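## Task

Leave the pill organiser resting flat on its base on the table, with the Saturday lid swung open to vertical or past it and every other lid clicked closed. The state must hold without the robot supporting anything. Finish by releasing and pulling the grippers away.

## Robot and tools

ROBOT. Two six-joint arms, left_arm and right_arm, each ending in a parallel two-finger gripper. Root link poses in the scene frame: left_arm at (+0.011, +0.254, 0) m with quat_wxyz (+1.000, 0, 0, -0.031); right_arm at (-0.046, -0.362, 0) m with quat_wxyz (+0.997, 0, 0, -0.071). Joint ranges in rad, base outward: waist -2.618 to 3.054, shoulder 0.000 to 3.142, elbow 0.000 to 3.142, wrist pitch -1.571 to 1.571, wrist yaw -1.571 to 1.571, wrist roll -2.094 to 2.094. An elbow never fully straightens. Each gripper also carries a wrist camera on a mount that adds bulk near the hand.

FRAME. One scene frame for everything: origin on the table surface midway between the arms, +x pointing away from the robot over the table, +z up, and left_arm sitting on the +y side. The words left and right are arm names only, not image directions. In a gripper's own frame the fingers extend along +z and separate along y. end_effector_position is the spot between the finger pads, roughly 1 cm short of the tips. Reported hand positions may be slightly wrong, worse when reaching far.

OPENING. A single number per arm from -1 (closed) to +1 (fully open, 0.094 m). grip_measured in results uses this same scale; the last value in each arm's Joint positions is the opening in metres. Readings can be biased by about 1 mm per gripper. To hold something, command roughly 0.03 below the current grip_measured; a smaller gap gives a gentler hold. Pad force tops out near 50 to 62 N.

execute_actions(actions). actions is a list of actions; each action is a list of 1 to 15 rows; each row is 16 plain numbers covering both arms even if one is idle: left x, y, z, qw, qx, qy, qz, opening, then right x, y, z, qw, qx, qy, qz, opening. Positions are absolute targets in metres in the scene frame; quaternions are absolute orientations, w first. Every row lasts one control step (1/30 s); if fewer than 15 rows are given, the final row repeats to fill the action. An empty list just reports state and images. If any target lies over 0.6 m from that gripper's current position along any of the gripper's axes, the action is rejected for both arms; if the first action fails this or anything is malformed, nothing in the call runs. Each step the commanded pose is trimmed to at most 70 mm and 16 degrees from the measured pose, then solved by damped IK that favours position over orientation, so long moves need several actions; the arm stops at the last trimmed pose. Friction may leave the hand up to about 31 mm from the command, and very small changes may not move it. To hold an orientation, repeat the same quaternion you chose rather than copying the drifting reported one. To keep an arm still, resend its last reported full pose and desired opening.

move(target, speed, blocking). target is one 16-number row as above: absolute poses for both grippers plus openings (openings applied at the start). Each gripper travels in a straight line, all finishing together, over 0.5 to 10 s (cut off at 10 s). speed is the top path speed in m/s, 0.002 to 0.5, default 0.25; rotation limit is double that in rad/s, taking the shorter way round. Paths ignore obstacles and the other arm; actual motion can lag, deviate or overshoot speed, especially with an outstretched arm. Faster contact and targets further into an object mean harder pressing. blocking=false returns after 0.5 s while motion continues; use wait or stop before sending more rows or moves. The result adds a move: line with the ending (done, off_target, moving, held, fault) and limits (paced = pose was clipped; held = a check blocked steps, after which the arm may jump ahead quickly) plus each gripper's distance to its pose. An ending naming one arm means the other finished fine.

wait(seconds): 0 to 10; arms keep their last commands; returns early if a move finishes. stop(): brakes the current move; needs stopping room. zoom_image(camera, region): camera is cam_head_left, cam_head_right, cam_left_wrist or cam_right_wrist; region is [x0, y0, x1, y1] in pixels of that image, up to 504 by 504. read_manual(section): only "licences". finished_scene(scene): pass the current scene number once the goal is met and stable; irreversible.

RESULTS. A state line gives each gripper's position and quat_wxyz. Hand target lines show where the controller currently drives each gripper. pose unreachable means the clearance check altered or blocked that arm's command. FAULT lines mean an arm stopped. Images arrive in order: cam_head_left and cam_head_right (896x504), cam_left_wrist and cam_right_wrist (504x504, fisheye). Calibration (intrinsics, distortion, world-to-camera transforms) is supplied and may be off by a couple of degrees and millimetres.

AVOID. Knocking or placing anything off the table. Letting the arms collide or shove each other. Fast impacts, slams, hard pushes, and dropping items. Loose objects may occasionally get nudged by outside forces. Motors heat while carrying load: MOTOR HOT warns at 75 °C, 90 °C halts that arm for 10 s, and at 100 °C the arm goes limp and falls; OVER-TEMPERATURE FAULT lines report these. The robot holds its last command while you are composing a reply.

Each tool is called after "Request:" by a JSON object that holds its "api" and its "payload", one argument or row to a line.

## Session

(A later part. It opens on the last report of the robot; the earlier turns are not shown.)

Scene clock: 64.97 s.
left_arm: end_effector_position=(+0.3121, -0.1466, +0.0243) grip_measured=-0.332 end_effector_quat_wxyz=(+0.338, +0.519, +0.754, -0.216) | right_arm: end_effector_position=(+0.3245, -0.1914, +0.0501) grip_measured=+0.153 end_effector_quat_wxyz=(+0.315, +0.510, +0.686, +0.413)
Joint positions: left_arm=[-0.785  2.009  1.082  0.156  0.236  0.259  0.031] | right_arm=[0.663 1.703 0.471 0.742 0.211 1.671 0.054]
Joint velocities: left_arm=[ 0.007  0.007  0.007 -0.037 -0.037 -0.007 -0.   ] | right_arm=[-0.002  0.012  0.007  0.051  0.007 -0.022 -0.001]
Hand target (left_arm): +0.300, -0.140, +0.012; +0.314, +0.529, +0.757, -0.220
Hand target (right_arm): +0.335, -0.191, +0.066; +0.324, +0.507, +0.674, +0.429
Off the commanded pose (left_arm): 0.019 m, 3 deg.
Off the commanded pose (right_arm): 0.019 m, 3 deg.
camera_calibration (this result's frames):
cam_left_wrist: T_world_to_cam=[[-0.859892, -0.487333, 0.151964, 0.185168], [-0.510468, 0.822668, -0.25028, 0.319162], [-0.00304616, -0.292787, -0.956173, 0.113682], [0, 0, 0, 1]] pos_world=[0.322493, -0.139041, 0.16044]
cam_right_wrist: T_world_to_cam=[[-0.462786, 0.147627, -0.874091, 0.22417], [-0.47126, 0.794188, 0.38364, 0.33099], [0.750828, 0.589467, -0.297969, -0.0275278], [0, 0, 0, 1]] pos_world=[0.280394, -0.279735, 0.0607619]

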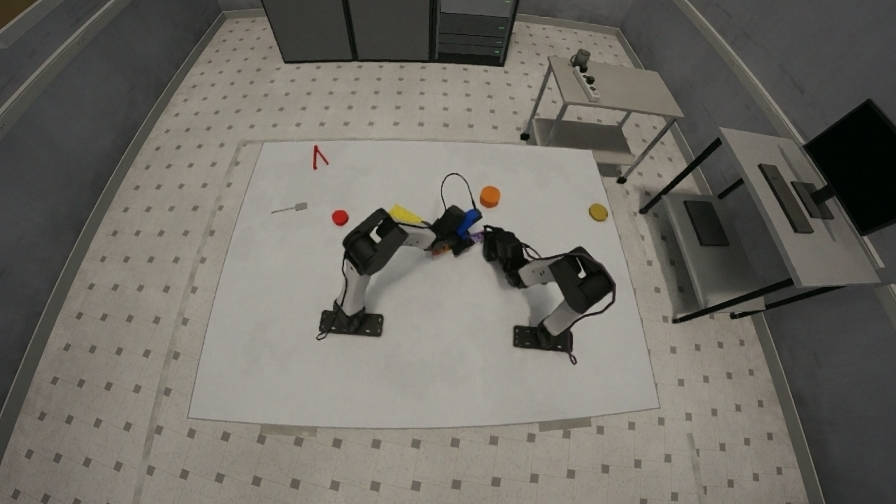

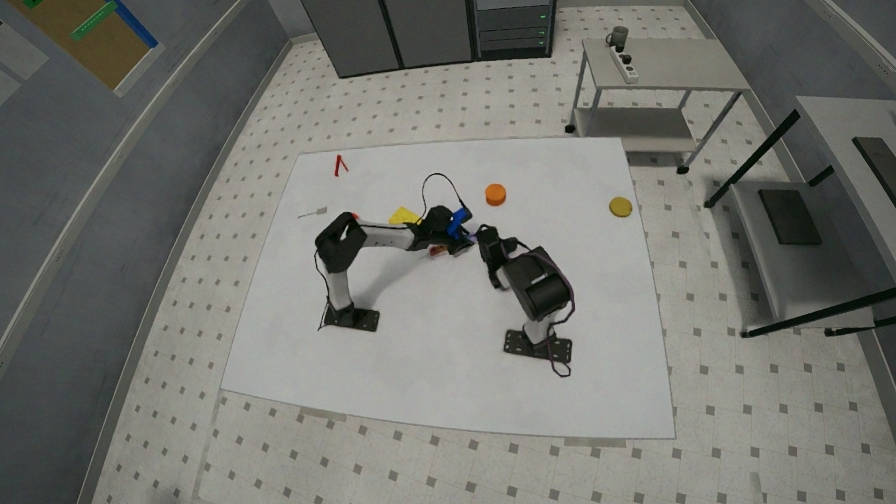

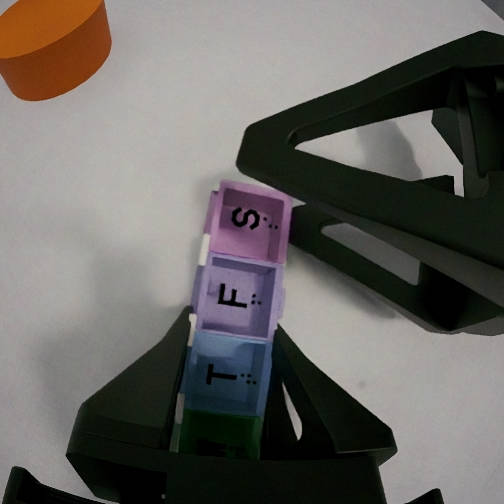

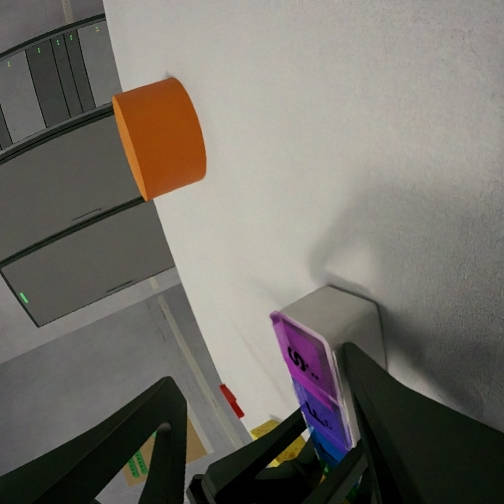

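Request:
{"api": "execute_actions", "payload": {
  "actions": [
    [[0.292,-0.143,0.012,0.314,0.530,0.757,-0.220,-0.37,0.342,-0.189,0.074,0.323,0.507,0.673,0.429,0.0]],
    [[0.292,-0.143,0.012,0.314,0.530,0.757,-0.220,-0.37,0.347,-0.188,0.082,0.323,0.507,0.673,0.429,0.0]]
  ]
}}

Scene clock: 66.70 s.
left_arm: end_effector_position=(+0.3145, -0.1467, +0.0252) grip_measured=-0.332 end_effector_quat_wxyz=(+0.346, +0.513, +0.756, -0.215) | right_arm: end_effector_position=(+0.3279, -0.1916, +0.0506) grip_measured=+0.003 end_effector_quat_wxyz=(+0.301, +0.515, +0.701, +0.391)
Joint positions: left_arm=[-0.785  2.009  1.073  0.181  0.225  0.247  0.031] | right_arm=[0.651 1.675 0.528 0.596 0.194 1.665 0.047]
Joint velocities: left_arm=[ 0.022  0.002  0.012  0.081 -0.007  0.022  0.   ] | right_arm=[-0.002 -0.007  0.002 -0.037 -0.095  0.037  0.   ]
Hand target (left_arm): +0.293, -0.143, +0.012; +0.314, +0.530, +0.757, -0.220
Hand target (right_arm): +0.345, -0.189, +0.082; +0.324, +0.507, +0.674, +0.428
Off the commanded pose (left_arm): 0.026 m, 4 deg.
Off the commanded pose (right_arm): 0.037 m, 6 deg.
camera_calibration (this result's frames):
cam_left_wrist: T_world_to_cam=[[-0.853425, -0.49912, 0.15015, 0.183382], [-0.521127, 0.811788, -0.263491, 0.322733], [0.00962385, -0.303117, -0.952905, 0.108922], [0, 0, 0, 1]] pos_world=[0.323639, -0.137445, 0.161295]
cam_right_wrist: T_world_to_cam=[[-0.511256, 0.121672, -0.850772, 0.235927], [-0.454499, 0.801897, 0.387805, 0.328338], [0.729417, 0.584942, -0.354674, -0.0208033], [0, 0, 0, 1]] pos_world=[0.285023, -0.27983, 0.0660107]

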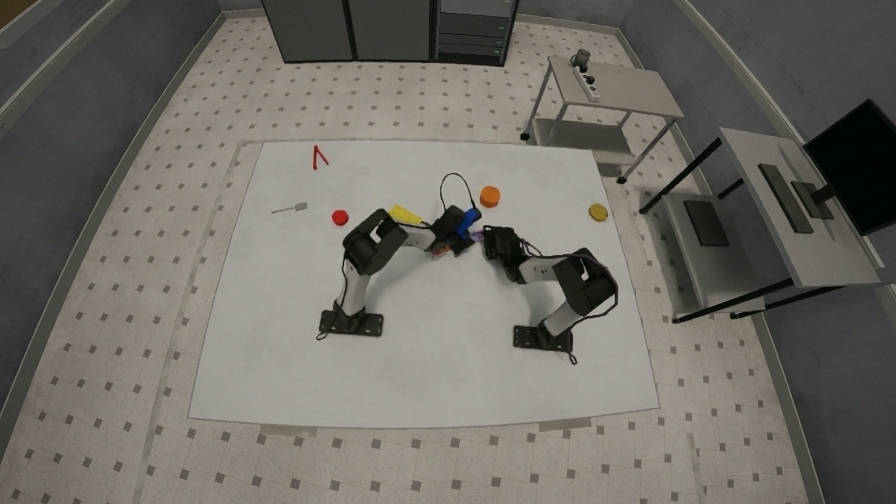

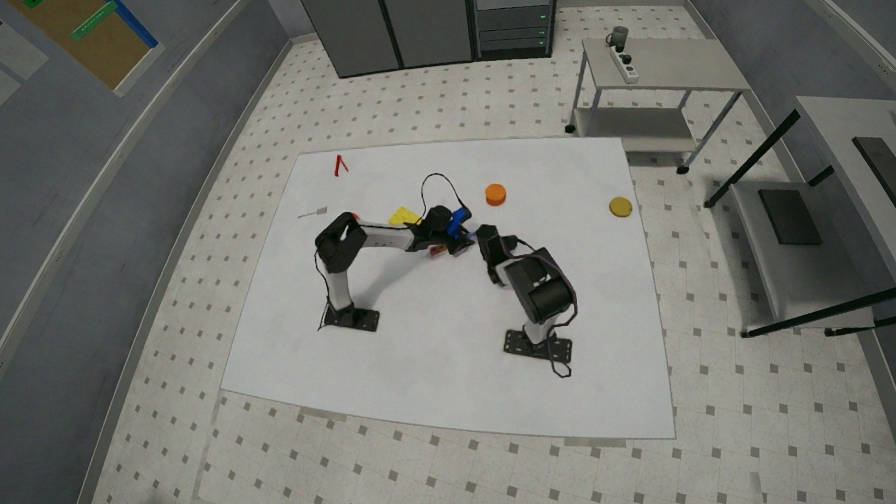

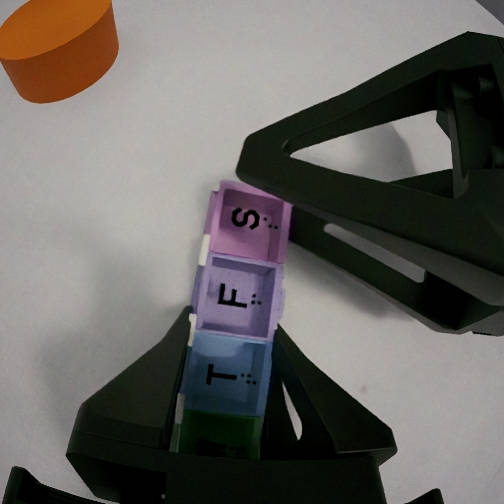

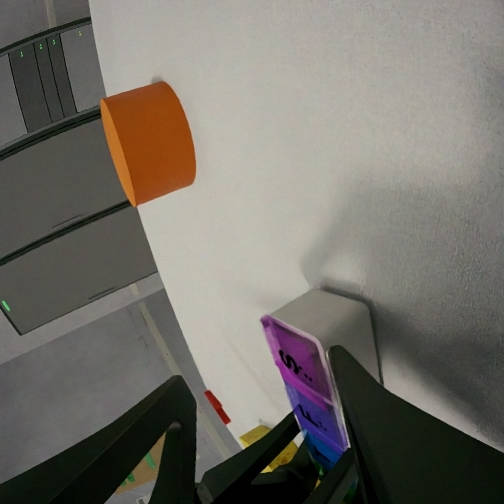

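Request:
{"api": "execute_actions", "payload": {
  "actions": [
    [[0.292,-0.143,0.005,0.314,0.530,0.757,-0.220,-0.37,0.352,-0.187,0.092,0.323,0.507,0.673,0.429,0.0]],
    [[0.292,-0.143,0.005,0.314,0.530,0.757,-0.220,-0.37,0.355,-0.186,0.10,0.323,0.507,0.673,0.429,0.0]]
  ]
}}

Scene clock: 68.73 s.
left_arm: end_effector_position=(+0.3172, -0.1507, +0.0307) grip_measured=-0.332 end_effector_quat_wxyz=(+0.360, +0.511, +0.749, -0.221) | right_arm: end_effector_position=(+0.3314, -0.1949, +0.0584) grip_measured=+0.003 end_effector_quat_wxyz=(+0.297, +0.520, +0.708, +0.374)
Joint positions: left_arm=[-0.785  2.009  1.069  0.219  0.229  0.246  0.031] | right_arm=[0.639 1.635 0.578 0.469 0.192 1.66  0.047]
Joint velocities: left_arm=[-0.007 -0.022 -0.002  0.037 -0.051  0.022  0.   ] | right_arm=[-0.012 -0.012  0.002 -0.007  0.022  0.051  0.   ]
Hand target (left_arm): +0.293, -0.143, +0.005; +0.314, +0.529, +0.757, -0.220
Hand target (right_arm): +0.352, -0.188, +0.101; +0.324, +0.507, +0.674, +0.428
Off the commanded pose (left_arm): 0.037 m, 6 deg.
Off the commanded pose (right_arm): 0.049 m, 8 deg.
camera_calibration (this result's frames):
cam_left_wrist: T_world_to_cam=[[-0.857267, -0.493417, 0.14708, 0.185039], [-0.514121, 0.804924, -0.296272, 0.326648], [0.0277979, -0.329601, -0.943711, 0.102861], [0, 0, 0, 1]] pos_world=[0.323706, -0.137722, 0.166632]
cam_right_wrist: T_world_to_cam=[[-0.538074, 0.107326, -0.836037, 0.249967], [-0.435802, 0.813578, 0.384925, 0.325863], [0.721493, 0.571465, -0.390993, -0.0165604], [0, 0, 0, 1]] pos_world=[0.288461, -0.282479, 0.0770735]

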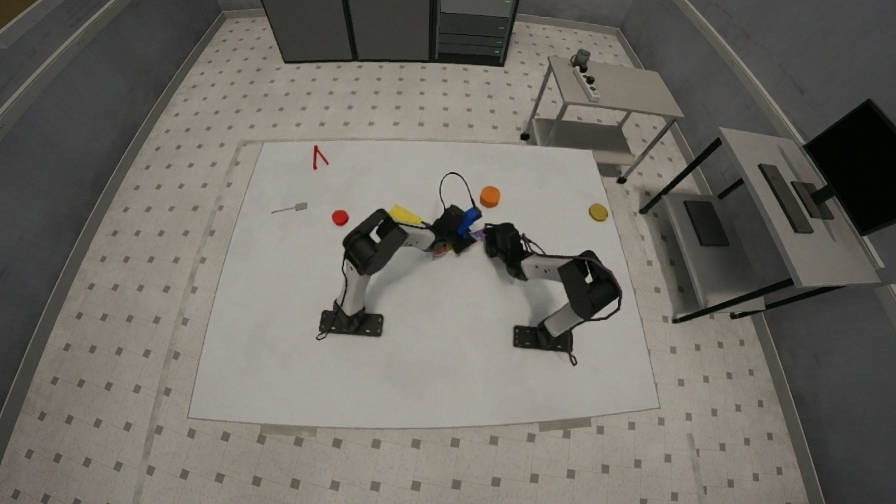

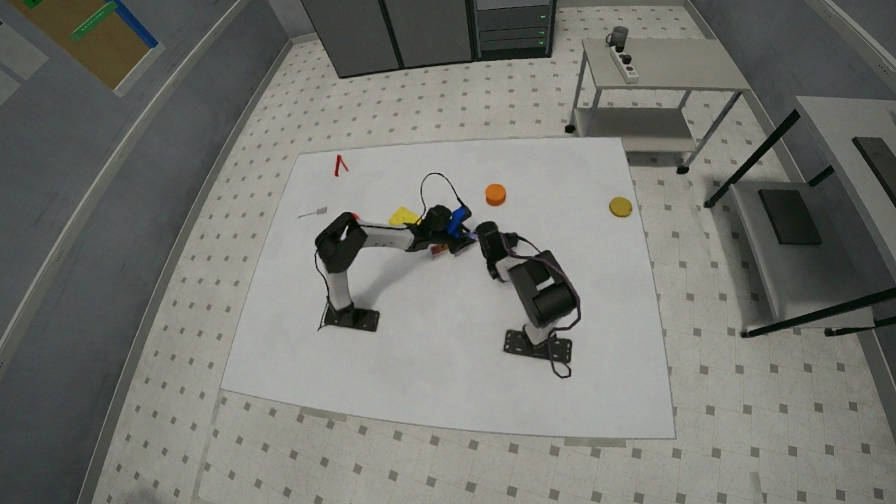

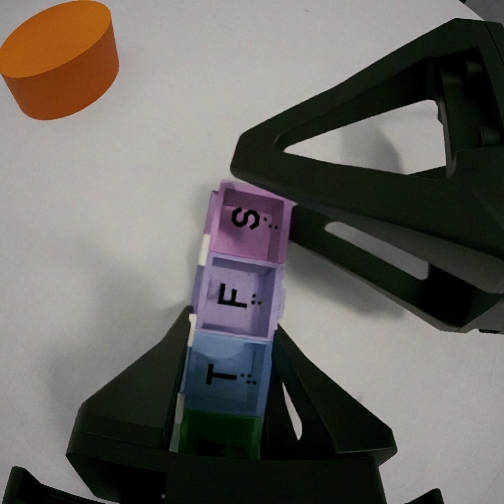

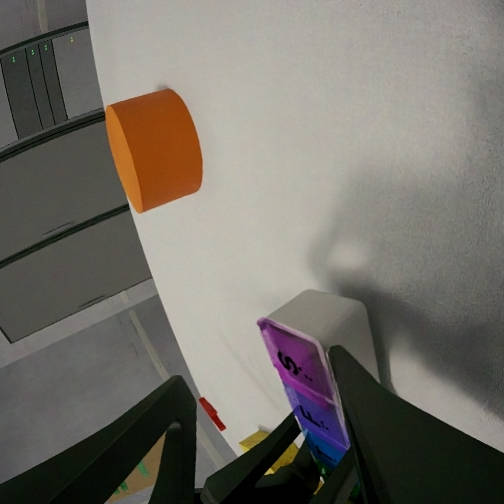

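Request:
{"api": "execute_actions", "payload": {
  "actions": [
    [[0.295,-0.143,-0.015,0.314,0.530,0.757,-0.220,-0.37,0.352,-0.187,0.10,0.323,0.507,0.673,0.429,0.0]],
    [[0.295,-0.143,-0.02,0.314,0.530,0.757,-0.220,-0.37,0.352,-0.187,0.10,0.323,0.507,0.673,0.429,0.0]]
  ]
}}

Scene clock: 70.90 s.
left_arm: end_effector_position=(+0.3158, -0.1551, +0.0237) grip_measured=-0.332 end_effector_quat_wxyz=(+0.368, +0.514, +0.739, -0.232) | right_arm: end_effector_position=(+0.3479, -0.1863, +0.0950) grip_measured=+0.003 end_effector_quat_wxyz=(+0.321, +0.507, +0.678, +0.424)
Joint positions: left_arm=[-0.785  2.038  1.051  0.291  0.252  0.25   0.031] | right_arm=[0.639 1.612 0.605 0.548 0.194 1.66  0.047]
Joint velocities: left_arm=[-0.012  0.017 -0.007  0.051 -0.051  0.051 -0.   ] | right_arm=[-0.012 -0.017  0.007  0.007 -0.051 -0.007 -0.001]
Hand target (left_arm): +0.295, -0.142, -0.018; +0.314, +0.530, +0.757, -0.220
Hand target (right_arm): +0.352, -0.187, +0.100; +0.323, +0.507, +0.674, +0.429
Off the commanded pose (left_arm): 0.050 m, 7 deg.
Off the commanded pose (right_arm): 0.007 m, 1 deg.
camera_calibration (this result's frames):
cam_left_wrist: T_world_to_cam=[[-0.868129, -0.472154, 0.153043, 0.189284], [-0.495497, 0.806488, -0.322582, 0.322376], [0.0288812, -0.355875, -0.934087, 0.0902602], [0, 0, 0, 1]] pos_world=[0.321452, -0.1385, 0.159335]
cam_right_wrist: T_world_to_cam=[[-0.439001, 0.160354, -0.884061, 0.268488], [-0.478952, 0.790725, 0.381259, 0.323041], [0.760186, 0.590797, -0.270327, -0.0404117], [0, 0, 0, 1]] pos_world=[0.303309, -0.274615, 0.103273]

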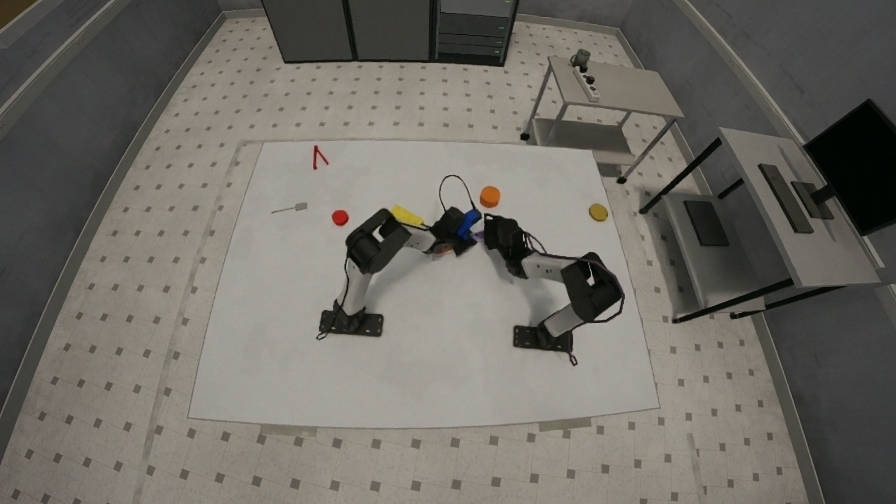

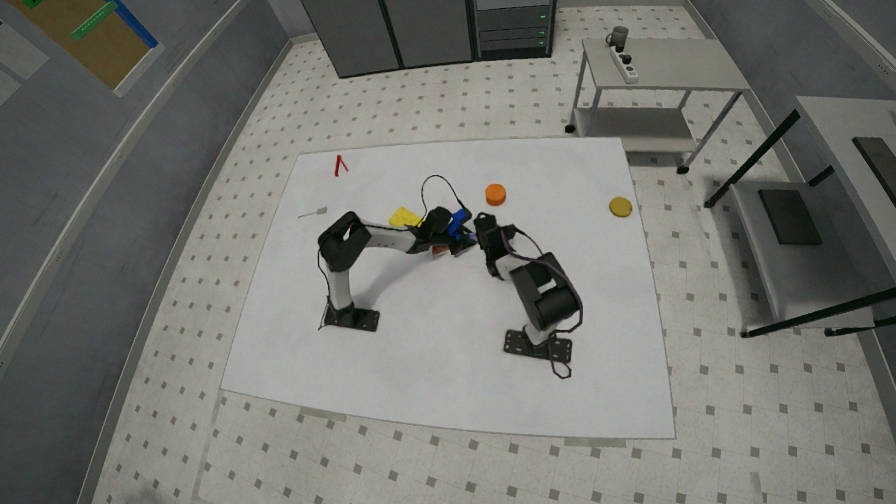

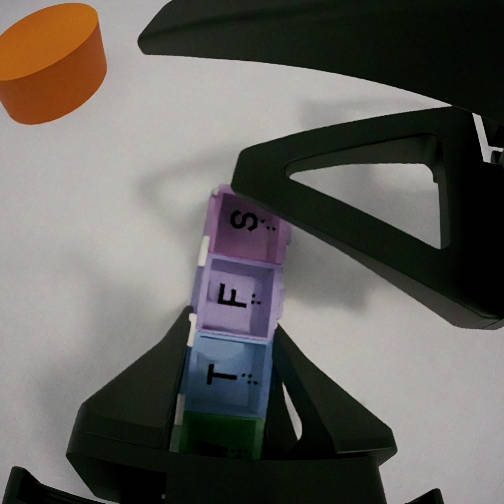

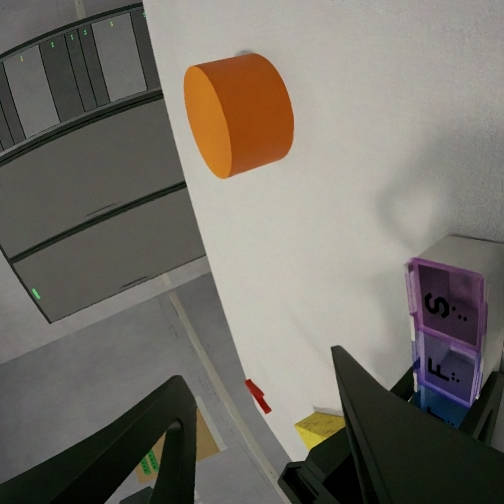

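Request:
{"api": "execute_actions", "payload": {
  "actions": [
    [[0.30,-0.145,-0.01,0.314,0.530,0.757,-0.220,-0.37,0.305,-0.203,0.09,0.323,0.507,0.673,0.429,0.6]],
    [[0.30,-0.145,-0.01,0.314,0.530,0.757,-0.220,-0.37,0.305,-0.203,0.052,0.323,0.507,0.673,0.429,0.6]],
    [[0.30,-0.145,-0.01,0.314,0.530,0.757,-0.220,-0.37,0.305,-0.203,0.052,0.323,0.507,0.673,0.429,0.6]],
    [[0.30,-0.145,-0.01,0.314,0.530,0.757,-0.220,-0.37,0.338,-0.195,0.054,0.323,0.507,0.673,0.429,0.6]],
    [[0.30,-0.145,-0.01,0.314,0.530,0.757,-0.220,-0.37,0.338,-0.195,0.054,0.323,0.507,0.673,0.429,0.6]],
    [[0.30,-0.145,-0.01,0.314,0.530,0.757,-0.220,-0.37,0.338,-0.195,0.058,0.374,0.471,0.624,0.497,0.4]],
    [[0.30,-0.145,-0.01,0.314,0.530,0.757,-0.220,-0.37,0.338,-0.195,0.058,0.374,0.471,0.624,0.497,0.4]]
  ]
}}

Scene clock: 77.87 s.
left_arm: end_effector_position=(+0.3217, -0.1523, +0.0239) grip_measured=-0.332 end_effector_quat_wxyz=(+0.374, +0.508, +0.744, -0.220) | right_arm: end_effector_position=(+0.3320, -0.1967, +0.0419) grip_measured=+0.403 end_effector_quat_wxyz=(+0.358, +0.481, +0.646, +0.472)
Joint positions: left_arm=[-0.782  2.038  1.054  0.291  0.224  0.25   0.031] | right_arm=[0.641 1.943 0.391 1.244 0.207 1.628 0.066]
Joint velocities: left_arm=[ 0.002 -0.022 -0.007  0.007  0.022 -0.007 -0.001] | right_arm=[ 0.012  0.007  0.002  0.066 -0.066 -0.022 -0.001]
Hand target (left_arm): +0.300, -0.144, -0.009; +0.315, +0.529, +0.757, -0.220
Hand target (right_arm): +0.337, -0.195, +0.058; +0.374, +0.472, +0.625, +0.496
Off the commanded pose (left_arm): 0.041 m, 7 deg.
Off the commanded pose (right_arm): 0.017 m, 4 deg.
camera_calibration (this result's frames):
cam_left_wrist: T_world_to_cam=[[-0.858522, -0.494764, 0.134715, 0.189599], [-0.510129, 0.797428, -0.322301, 0.32641], [0.0520375, -0.345424, -0.937003, 0.0854763], [0, 0, 0, 1]] pos_world=[0.324838, -0.136956, 0.159752]
cam_right_wrist: T_world_to_cam=[[-0.309982, 0.194754, -0.930582, 0.182161], [-0.530952, 0.77648, 0.339366, 0.360144], [0.788671, 0.599291, -0.137289, -0.0499176], [0, 0, 0, 1]] pos_world=[0.287054, -0.285206, 0.0404415]

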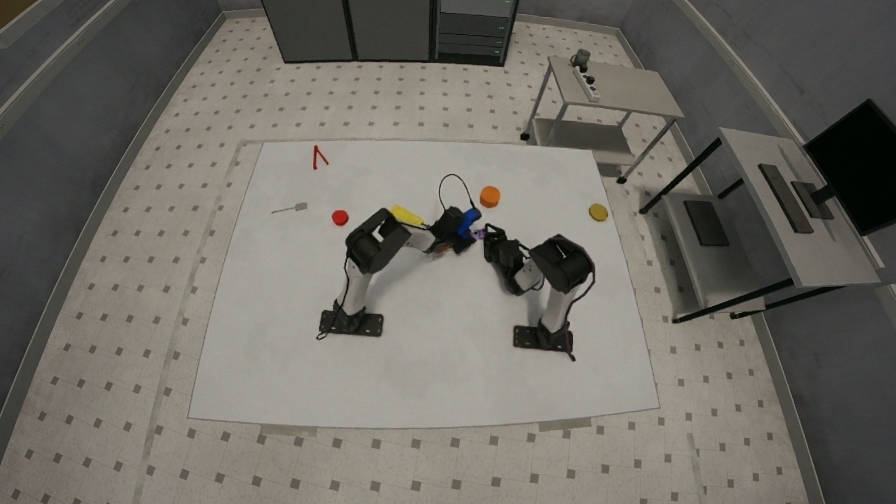

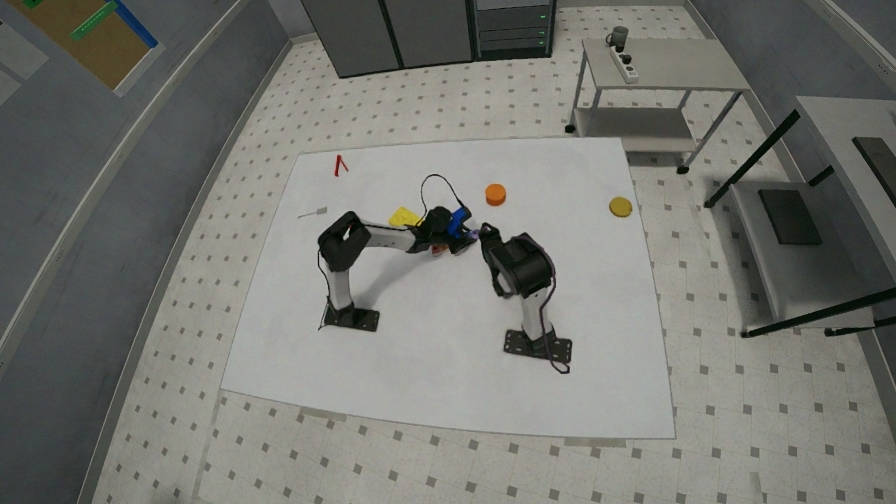

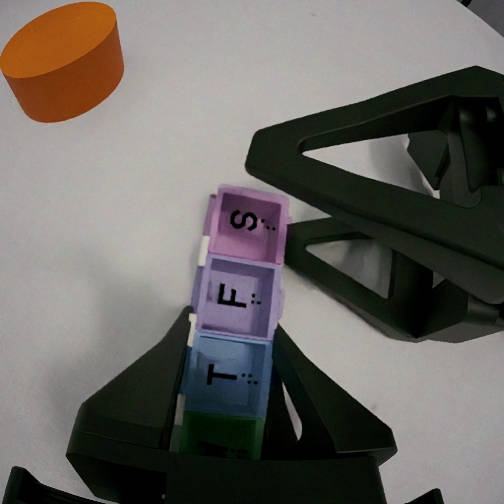

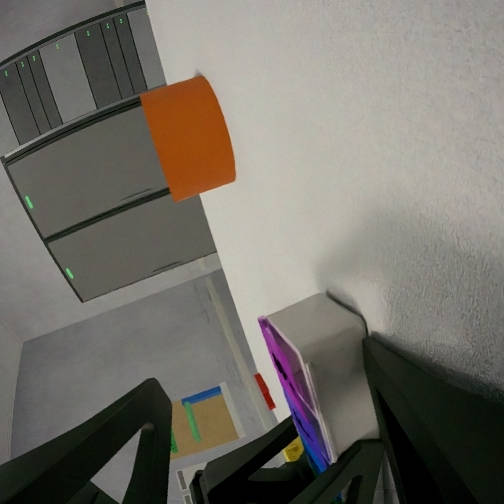

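Request:
{"api": "execute_actions", "payload": {
  "actions": [
    [[0.30,-0.145,-0.01,0.314,0.530,0.757,-0.220,-0.37,0.342,-0.195,0.065,0.374,0.471,0.624,0.497,0.1]],
    [[0.30,-0.145,-0.01,0.314,0.530,0.757,-0.220,-0.37,0.345,-0.195,0.07,0.374,0.471,0.624,0.497,-0.1]],
    [[0.30,-0.145,-0.01,0.314,0.530,0.757,-0.220,-0.37,0.345,-0.195,0.07,0.374,0.471,0.624,0.497,-0.1]]
  ]
}}

Scene clock: 80.77 s.
left_arm: end_effector_position=(+0.3228, -0.1517, +0.0239) grip_measured=-0.332 end_effector_quat_wxyz=(+0.375, +0.507, +0.745, -0.218) | right_arm: end_effector_position=(+0.3302, -0.1975, +0.0408) grip_measured=-0.097 end_effector_quat_wxyz=(+0.356, +0.482, +0.654, +0.462)
Joint positions: left_arm=[-0.782  2.038  1.054  0.292  0.217  0.249  0.031] | right_arm=[0.641 1.914 0.391 1.19  0.206 1.62  0.042]
Joint velocities: left_arm=[-0.007 -0.007 -0.002 -0.022  0.022 -0.007  0.   ] | right_arm=[ 0.007 -0.002 -0.012  0.007  0.037  0.037  0.   ]
Hand target (left_arm): +0.300, -0.144, -0.009; +0.315, +0.528, +0.757, -0.220
Hand target (right_arm): +0.344, -0.196, +0.070; +0.375, +0.471, +0.625, +0.497
Off the commanded pose (left_arm): 0.041 m, 8 deg.
Off the commanded pose (right_arm): 0.033 m, 6 deg.
camera_calibration (this result's frames):
cam_left_wrist: T_world_to_cam=[[-0.85599, -0.499946, 0.131661, 0.189313], [-0.513898, 0.79499, -0.322334, 0.327363], [0.0564804, -0.343575, -0.937425, 0.0844701], [0, 0, 0, 1]] pos_world=[0.32551, -0.136582, 0.15978]
cam_right_wrist: T_world_to_cam=[[-0.329112, 0.176851, -0.927582, 0.183438], [-0.526509, 0.781073, 0.335727, 0.359779], [0.783883, 0.598873, -0.163947, -0.0455415], [0, 0, 0, 1]] pos_world=[0.285498, -0.286182, 0.0418994]

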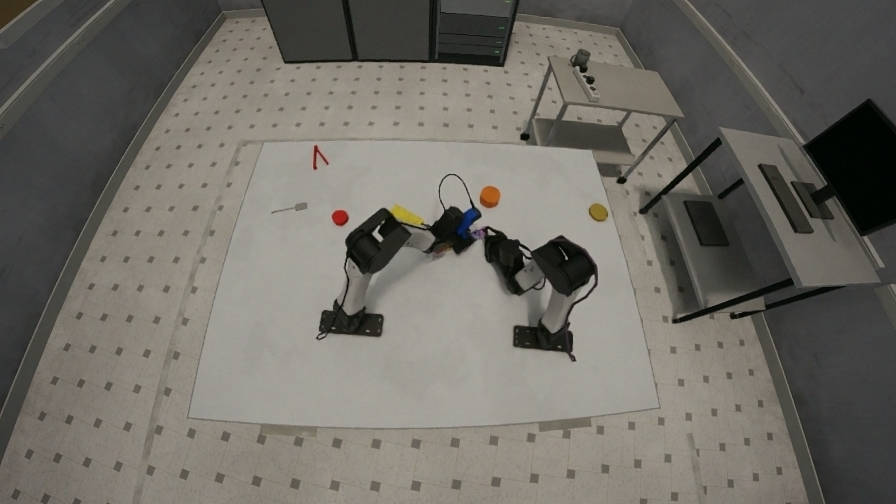

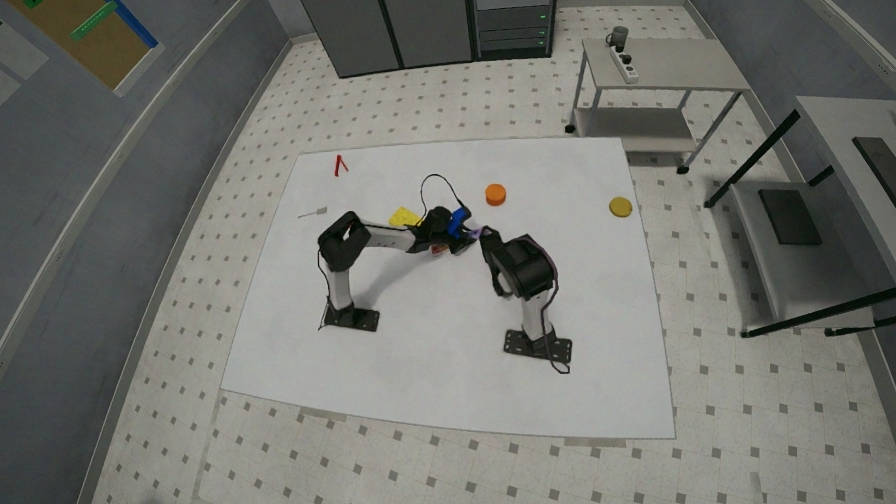

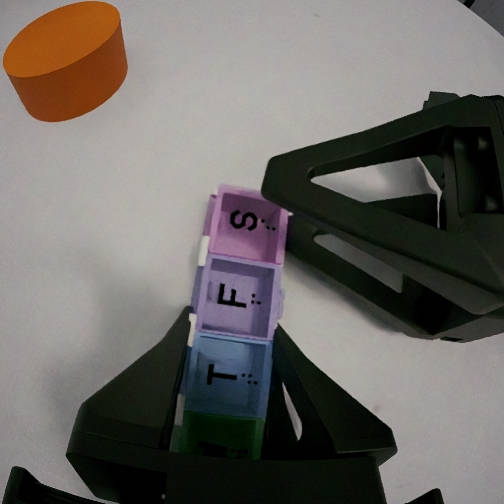

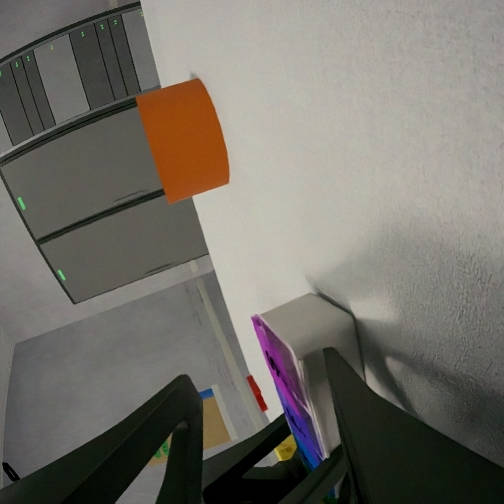

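Request:
{"api": "execute_actions", "payload": {
  "actions": [
    [[0.30,-0.145,-0.01,0.314,0.530,0.757,-0.220,-0.37,0.345,-0.195,0.075,0.374,0.471,0.624,0.497,-0.3]],
    [[0.30,-0.145,-0.01,0.314,0.530,0.757,-0.220,-0.37,0.345,-0.195,0.08,0.374,0.471,0.624,0.497,-0.45]],
    [[0.30,-0.145,-0.01,0.314,0.530,0.757,-0.220,-0.37,0.345,-0.195,0.08,0.374,0.471,0.624,0.497,-0.45]]
  ]
}}

Scene clock: 84.37 s.
left_arm: end_effector_position=(+0.3220, -0.1523, +0.0242) grip_measured=-0.332 end_effector_quat_wxyz=(+0.375, +0.507, +0.744, -0.221) | right_arm: end_effector_position=(+0.3268, -0.1990, +0.0406) grip_measured=-0.446 end_effector_quat_wxyz=(+0.348, +0.486, +0.665, +0.448)
Joint positions: left_arm=[-0.782  2.038  1.054  0.293  0.224  0.248  0.031] | right_arm=[0.641 1.861 0.391 1.098 0.204 1.62  0.026]
Joint velocities: left_arm=[ 0.007 -0.022 -0.012 -0.007 -0.022 -0.022 -0.   ] | right_arm=[-0.007 -0.007 -0.007  0.022 -0.007 -0.007 -0.   ]
Hand target (left_arm): +0.300, -0.144, -0.009; +0.315, +0.529, +0.757, -0.220
Hand target (right_arm): +0.343, -0.196, +0.080; +0.375, +0.471, +0.625, +0.496
Off the commanded pose (left_arm): 0.041 m, 8 deg.
Off the commanded pose (right_arm): 0.044 m, 8 deg.
camera_calibration (this result's frames):
cam_left_wrist: T_world_to_cam=[[-0.857545, -0.496056, 0.136178, 0.189253], [-0.511764, 0.79589, -0.323507, 0.327027], [0.052095, -0.347112, -0.936376, 0.0854152], [0, 0, 0, 1]] pos_world=[0.325204, -0.136749, 0.160004]
cam_right_wrist: T_world_to_cam=[[-0.361135, 0.158893, -0.918877, 0.18886], [-0.516539, 0.786308, 0.338978, 0.356877], [0.776382, 0.597053, -0.201889, -0.038315], [0, 0, 0, 1]] pos_world=[0.282292, -0.287748, 0.0448304]

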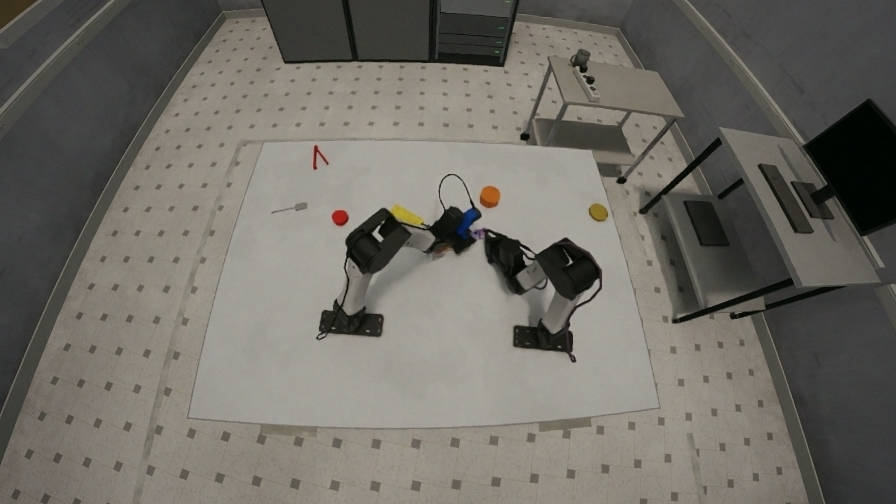

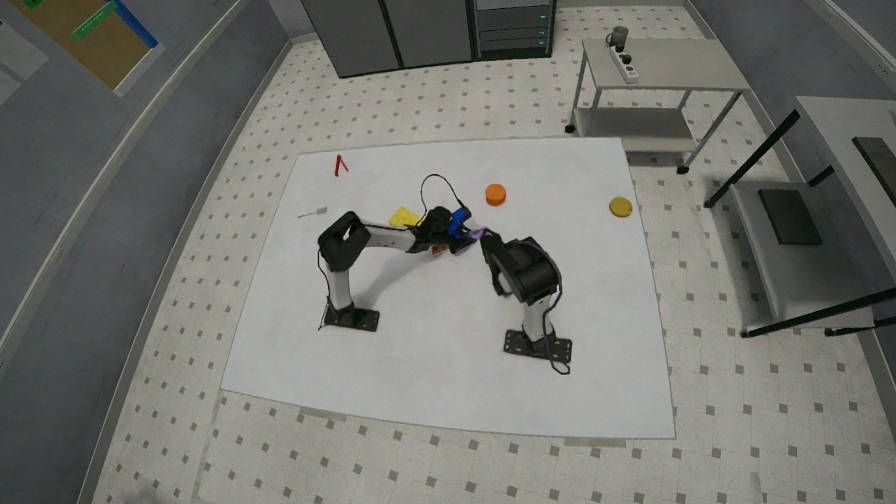

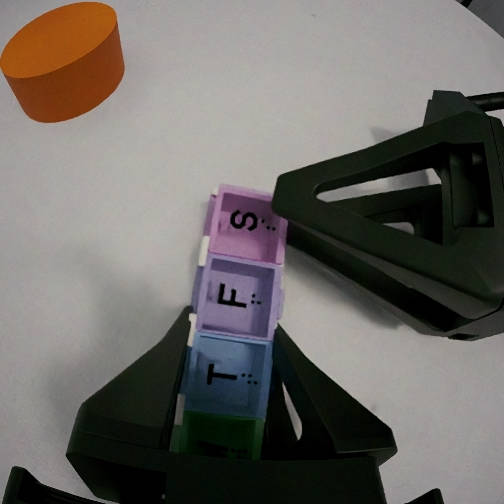

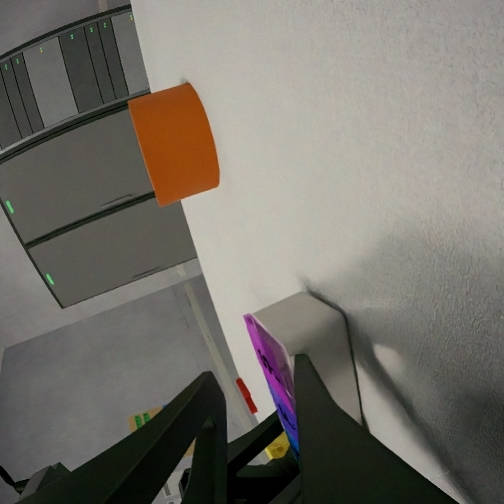

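Request:
{"api": "execute_actions", "payload": {
  "actions": [
    [[0.30,-0.145,-0.015,0.314,0.530,0.757,-0.220,-0.37,0.347,-0.195,0.088,0.374,0.471,0.624,0.497,-0.55]],
    [[0.30,-0.145,-0.015,0.314,0.530,0.757,-0.220,-0.37,0.349,-0.195,0.096,0.374,0.471,0.624,0.497,-0.6]]
  ]
}}

Scene clock: 86.17 s.
left_arm: end_effector_position=(+0.3203, -0.1571, +0.0289) grip_measured=-0.332 end_effector_quat_wxyz=(+0.380, +0.511, +0.735, -0.234) | right_arm: end_effector_position=(+0.3231, -0.2040, +0.0445) grip_measured=-0.596 end_effector_quat_wxyz=(+0.341, +0.492, +0.675, +0.432)
Joint positions: left_arm=[-0.782  2.038  1.054  0.314  0.25   0.25   0.031] | right_arm=[0.631 1.778 0.391 0.973 0.198 1.618 0.019]
Joint velocities: left_arm=[-0.012  0.012 -0.012  0.051 -0.007  0.022 -0.001] | right_arm=[-0.027 -0.002 -0.002  0.022  0.022 -0.007 -0.   ]
Hand target (left_arm): +0.299, -0.144, -0.013; +0.315, +0.529, +0.756, -0.220
Hand target (right_arm): +0.345, -0.198, +0.096; +0.375, +0.472, +0.625, +0.496
Off the commanded pose (left_arm): 0.050 m, 8 deg.
Off the commanded pose (right_arm): 0.058 m, 10 deg.
camera_calibration (this result's frames):
cam_left_wrist: T_world_to_cam=[[-0.868893, -0.473032, 0.145829, 0.191739], [-0.492729, 0.798336, -0.346233, 0.326389], [0.0473587, -0.372693, -0.926745, 0.0854532], [0, 0, 0, 1]] pos_world=[0.323375, -0.138022, 0.164239]
cam_right_wrist: T_world_to_cam=[[-0.394437, 0.142466, -0.907812, 0.198862], [-0.501742, 0.794259, 0.342648, 0.354252], [0.769853, 0.590641, -0.241804, -0.0291303], [0, 0, 0, 1]] pos_world=[0.278608, -0.292494, 0.0521012]

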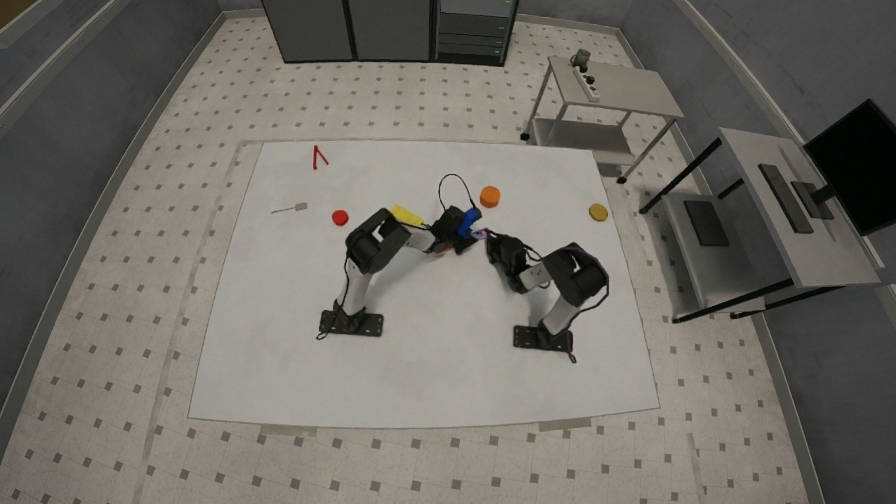

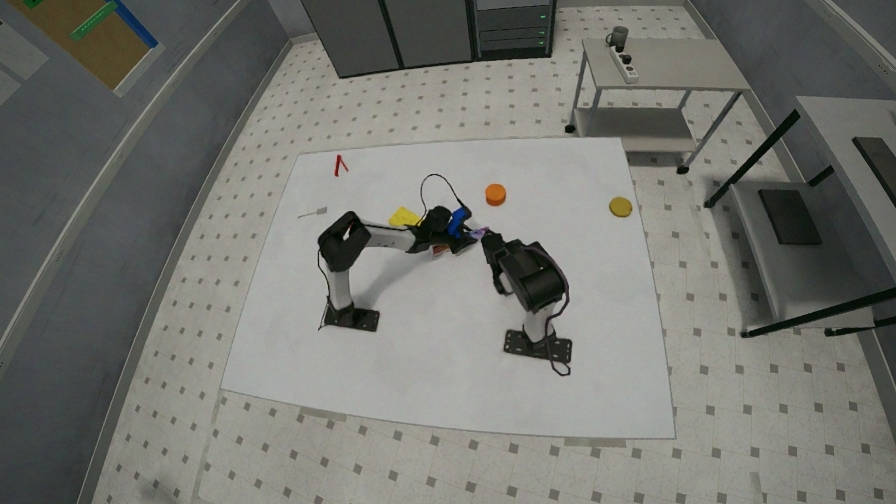

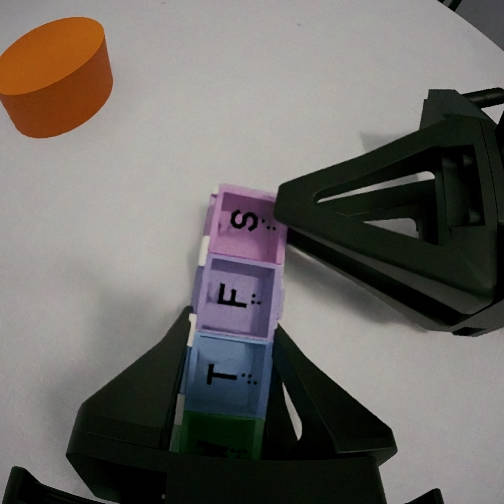

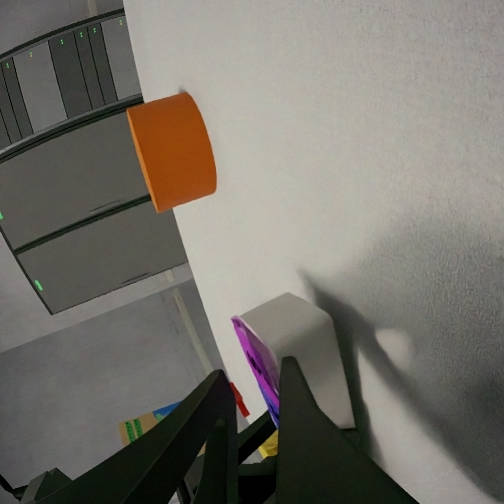

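Request:
{"api": "execute_actions", "payload": {
  "actions": [
    [[0.305,-0.147,-0.025,0.314,0.530,0.757,-0.220,-0.37,0.347,-0.196,0.10,0.374,0.471,0.624,0.497,-0.6]],
    [[0.305,-0.147,-0.035,0.314,0.530,0.757,-0.220,-0.37,0.347,-0.196,0.105,0.374,0.471,0.624,0.497,-0.6]]
  ]
}}

Scene clock: 89.40 s.
left_arm: end_effector_position=(+0.3202, -0.1625, +0.0229) grip_measured=-0.332 end_effector_quat_wxyz=(+0.381, +0.516, +0.728, -0.243) | right_arm: end_effector_position=(+0.3439, -0.1965, +0.1021) grip_measured=-0.597 end_effector_quat_wxyz=(+0.374, +0.473, +0.627, +0.493)
Joint positions: left_arm=[-0.782  2.07   1.062  0.346  0.272  0.255  0.031] | right_arm=[0.625 1.705 0.443 1.022 0.201 1.617 0.019]
Joint velocities: left_arm=[ 0.002  0.002  0.002 -0.007 -0.022  0.007  0.   ] | right_arm=[-0.017 -0.002 -0.017  0.022 -0.051  0.037 -0.002]
Hand target (left_arm): +0.303, -0.144, -0.032; +0.314, +0.530, +0.756, -0.220
Hand target (right_arm): +0.347, -0.196, +0.105; +0.376, +0.471, +0.625, +0.497
Off the commanded pose (left_arm): 0.062 m, 9 deg.
Off the commanded pose (right_arm): 0.004 m, 1 deg.
camera_calibration (this result's frames):
cam_left_wrist: T_world_to_cam=[[-0.878104, -0.45343, 0.152756, 0.195997], [-0.476857, 0.803158, -0.357133, 0.324483], [0.0392472, -0.386443, -0.921478, 0.0781301], [0, 0, 0, 1]] pos_world=[0.323772, -0.141548, 0.157939]
cam_right_wrist: T_world_to_cam=[[-0.250353, 0.219229, -0.943007, 0.227424], [-0.546438, 0.772055, 0.324556, 0.351843], [0.799205, 0.596549, -0.0734915, -0.0618245], [0, 0, 0, 1]] pos_world=[0.298607, -0.284618, 0.0957263]

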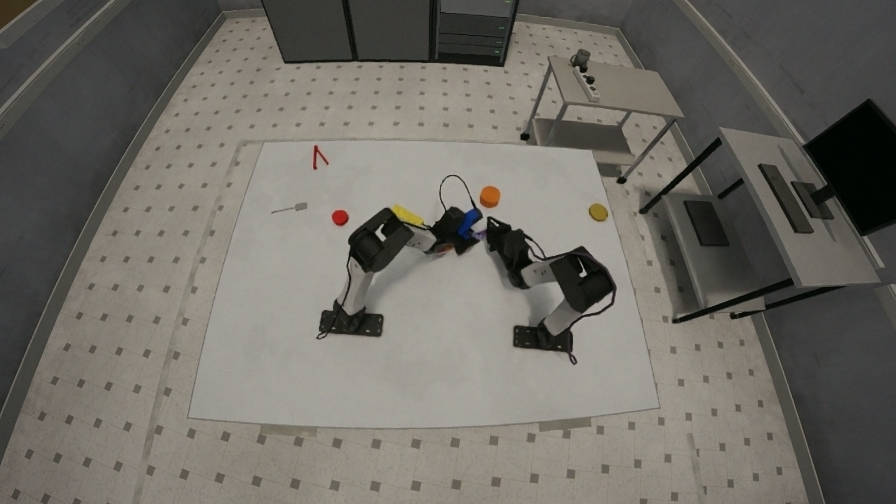

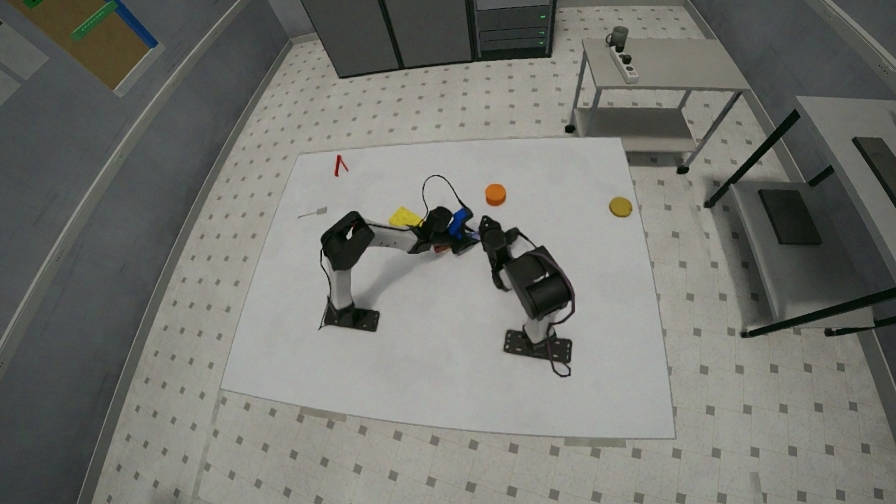

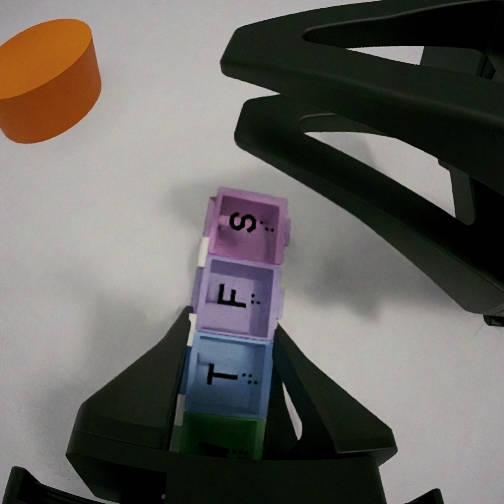

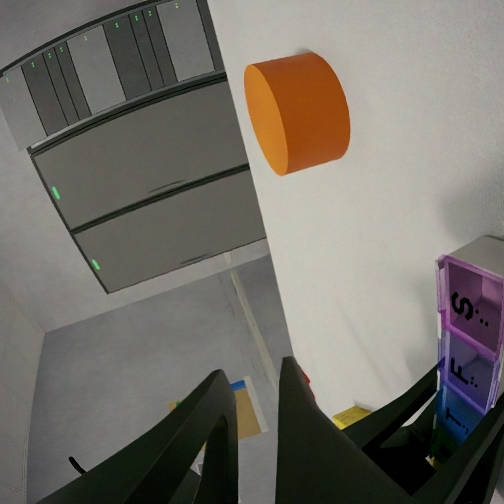

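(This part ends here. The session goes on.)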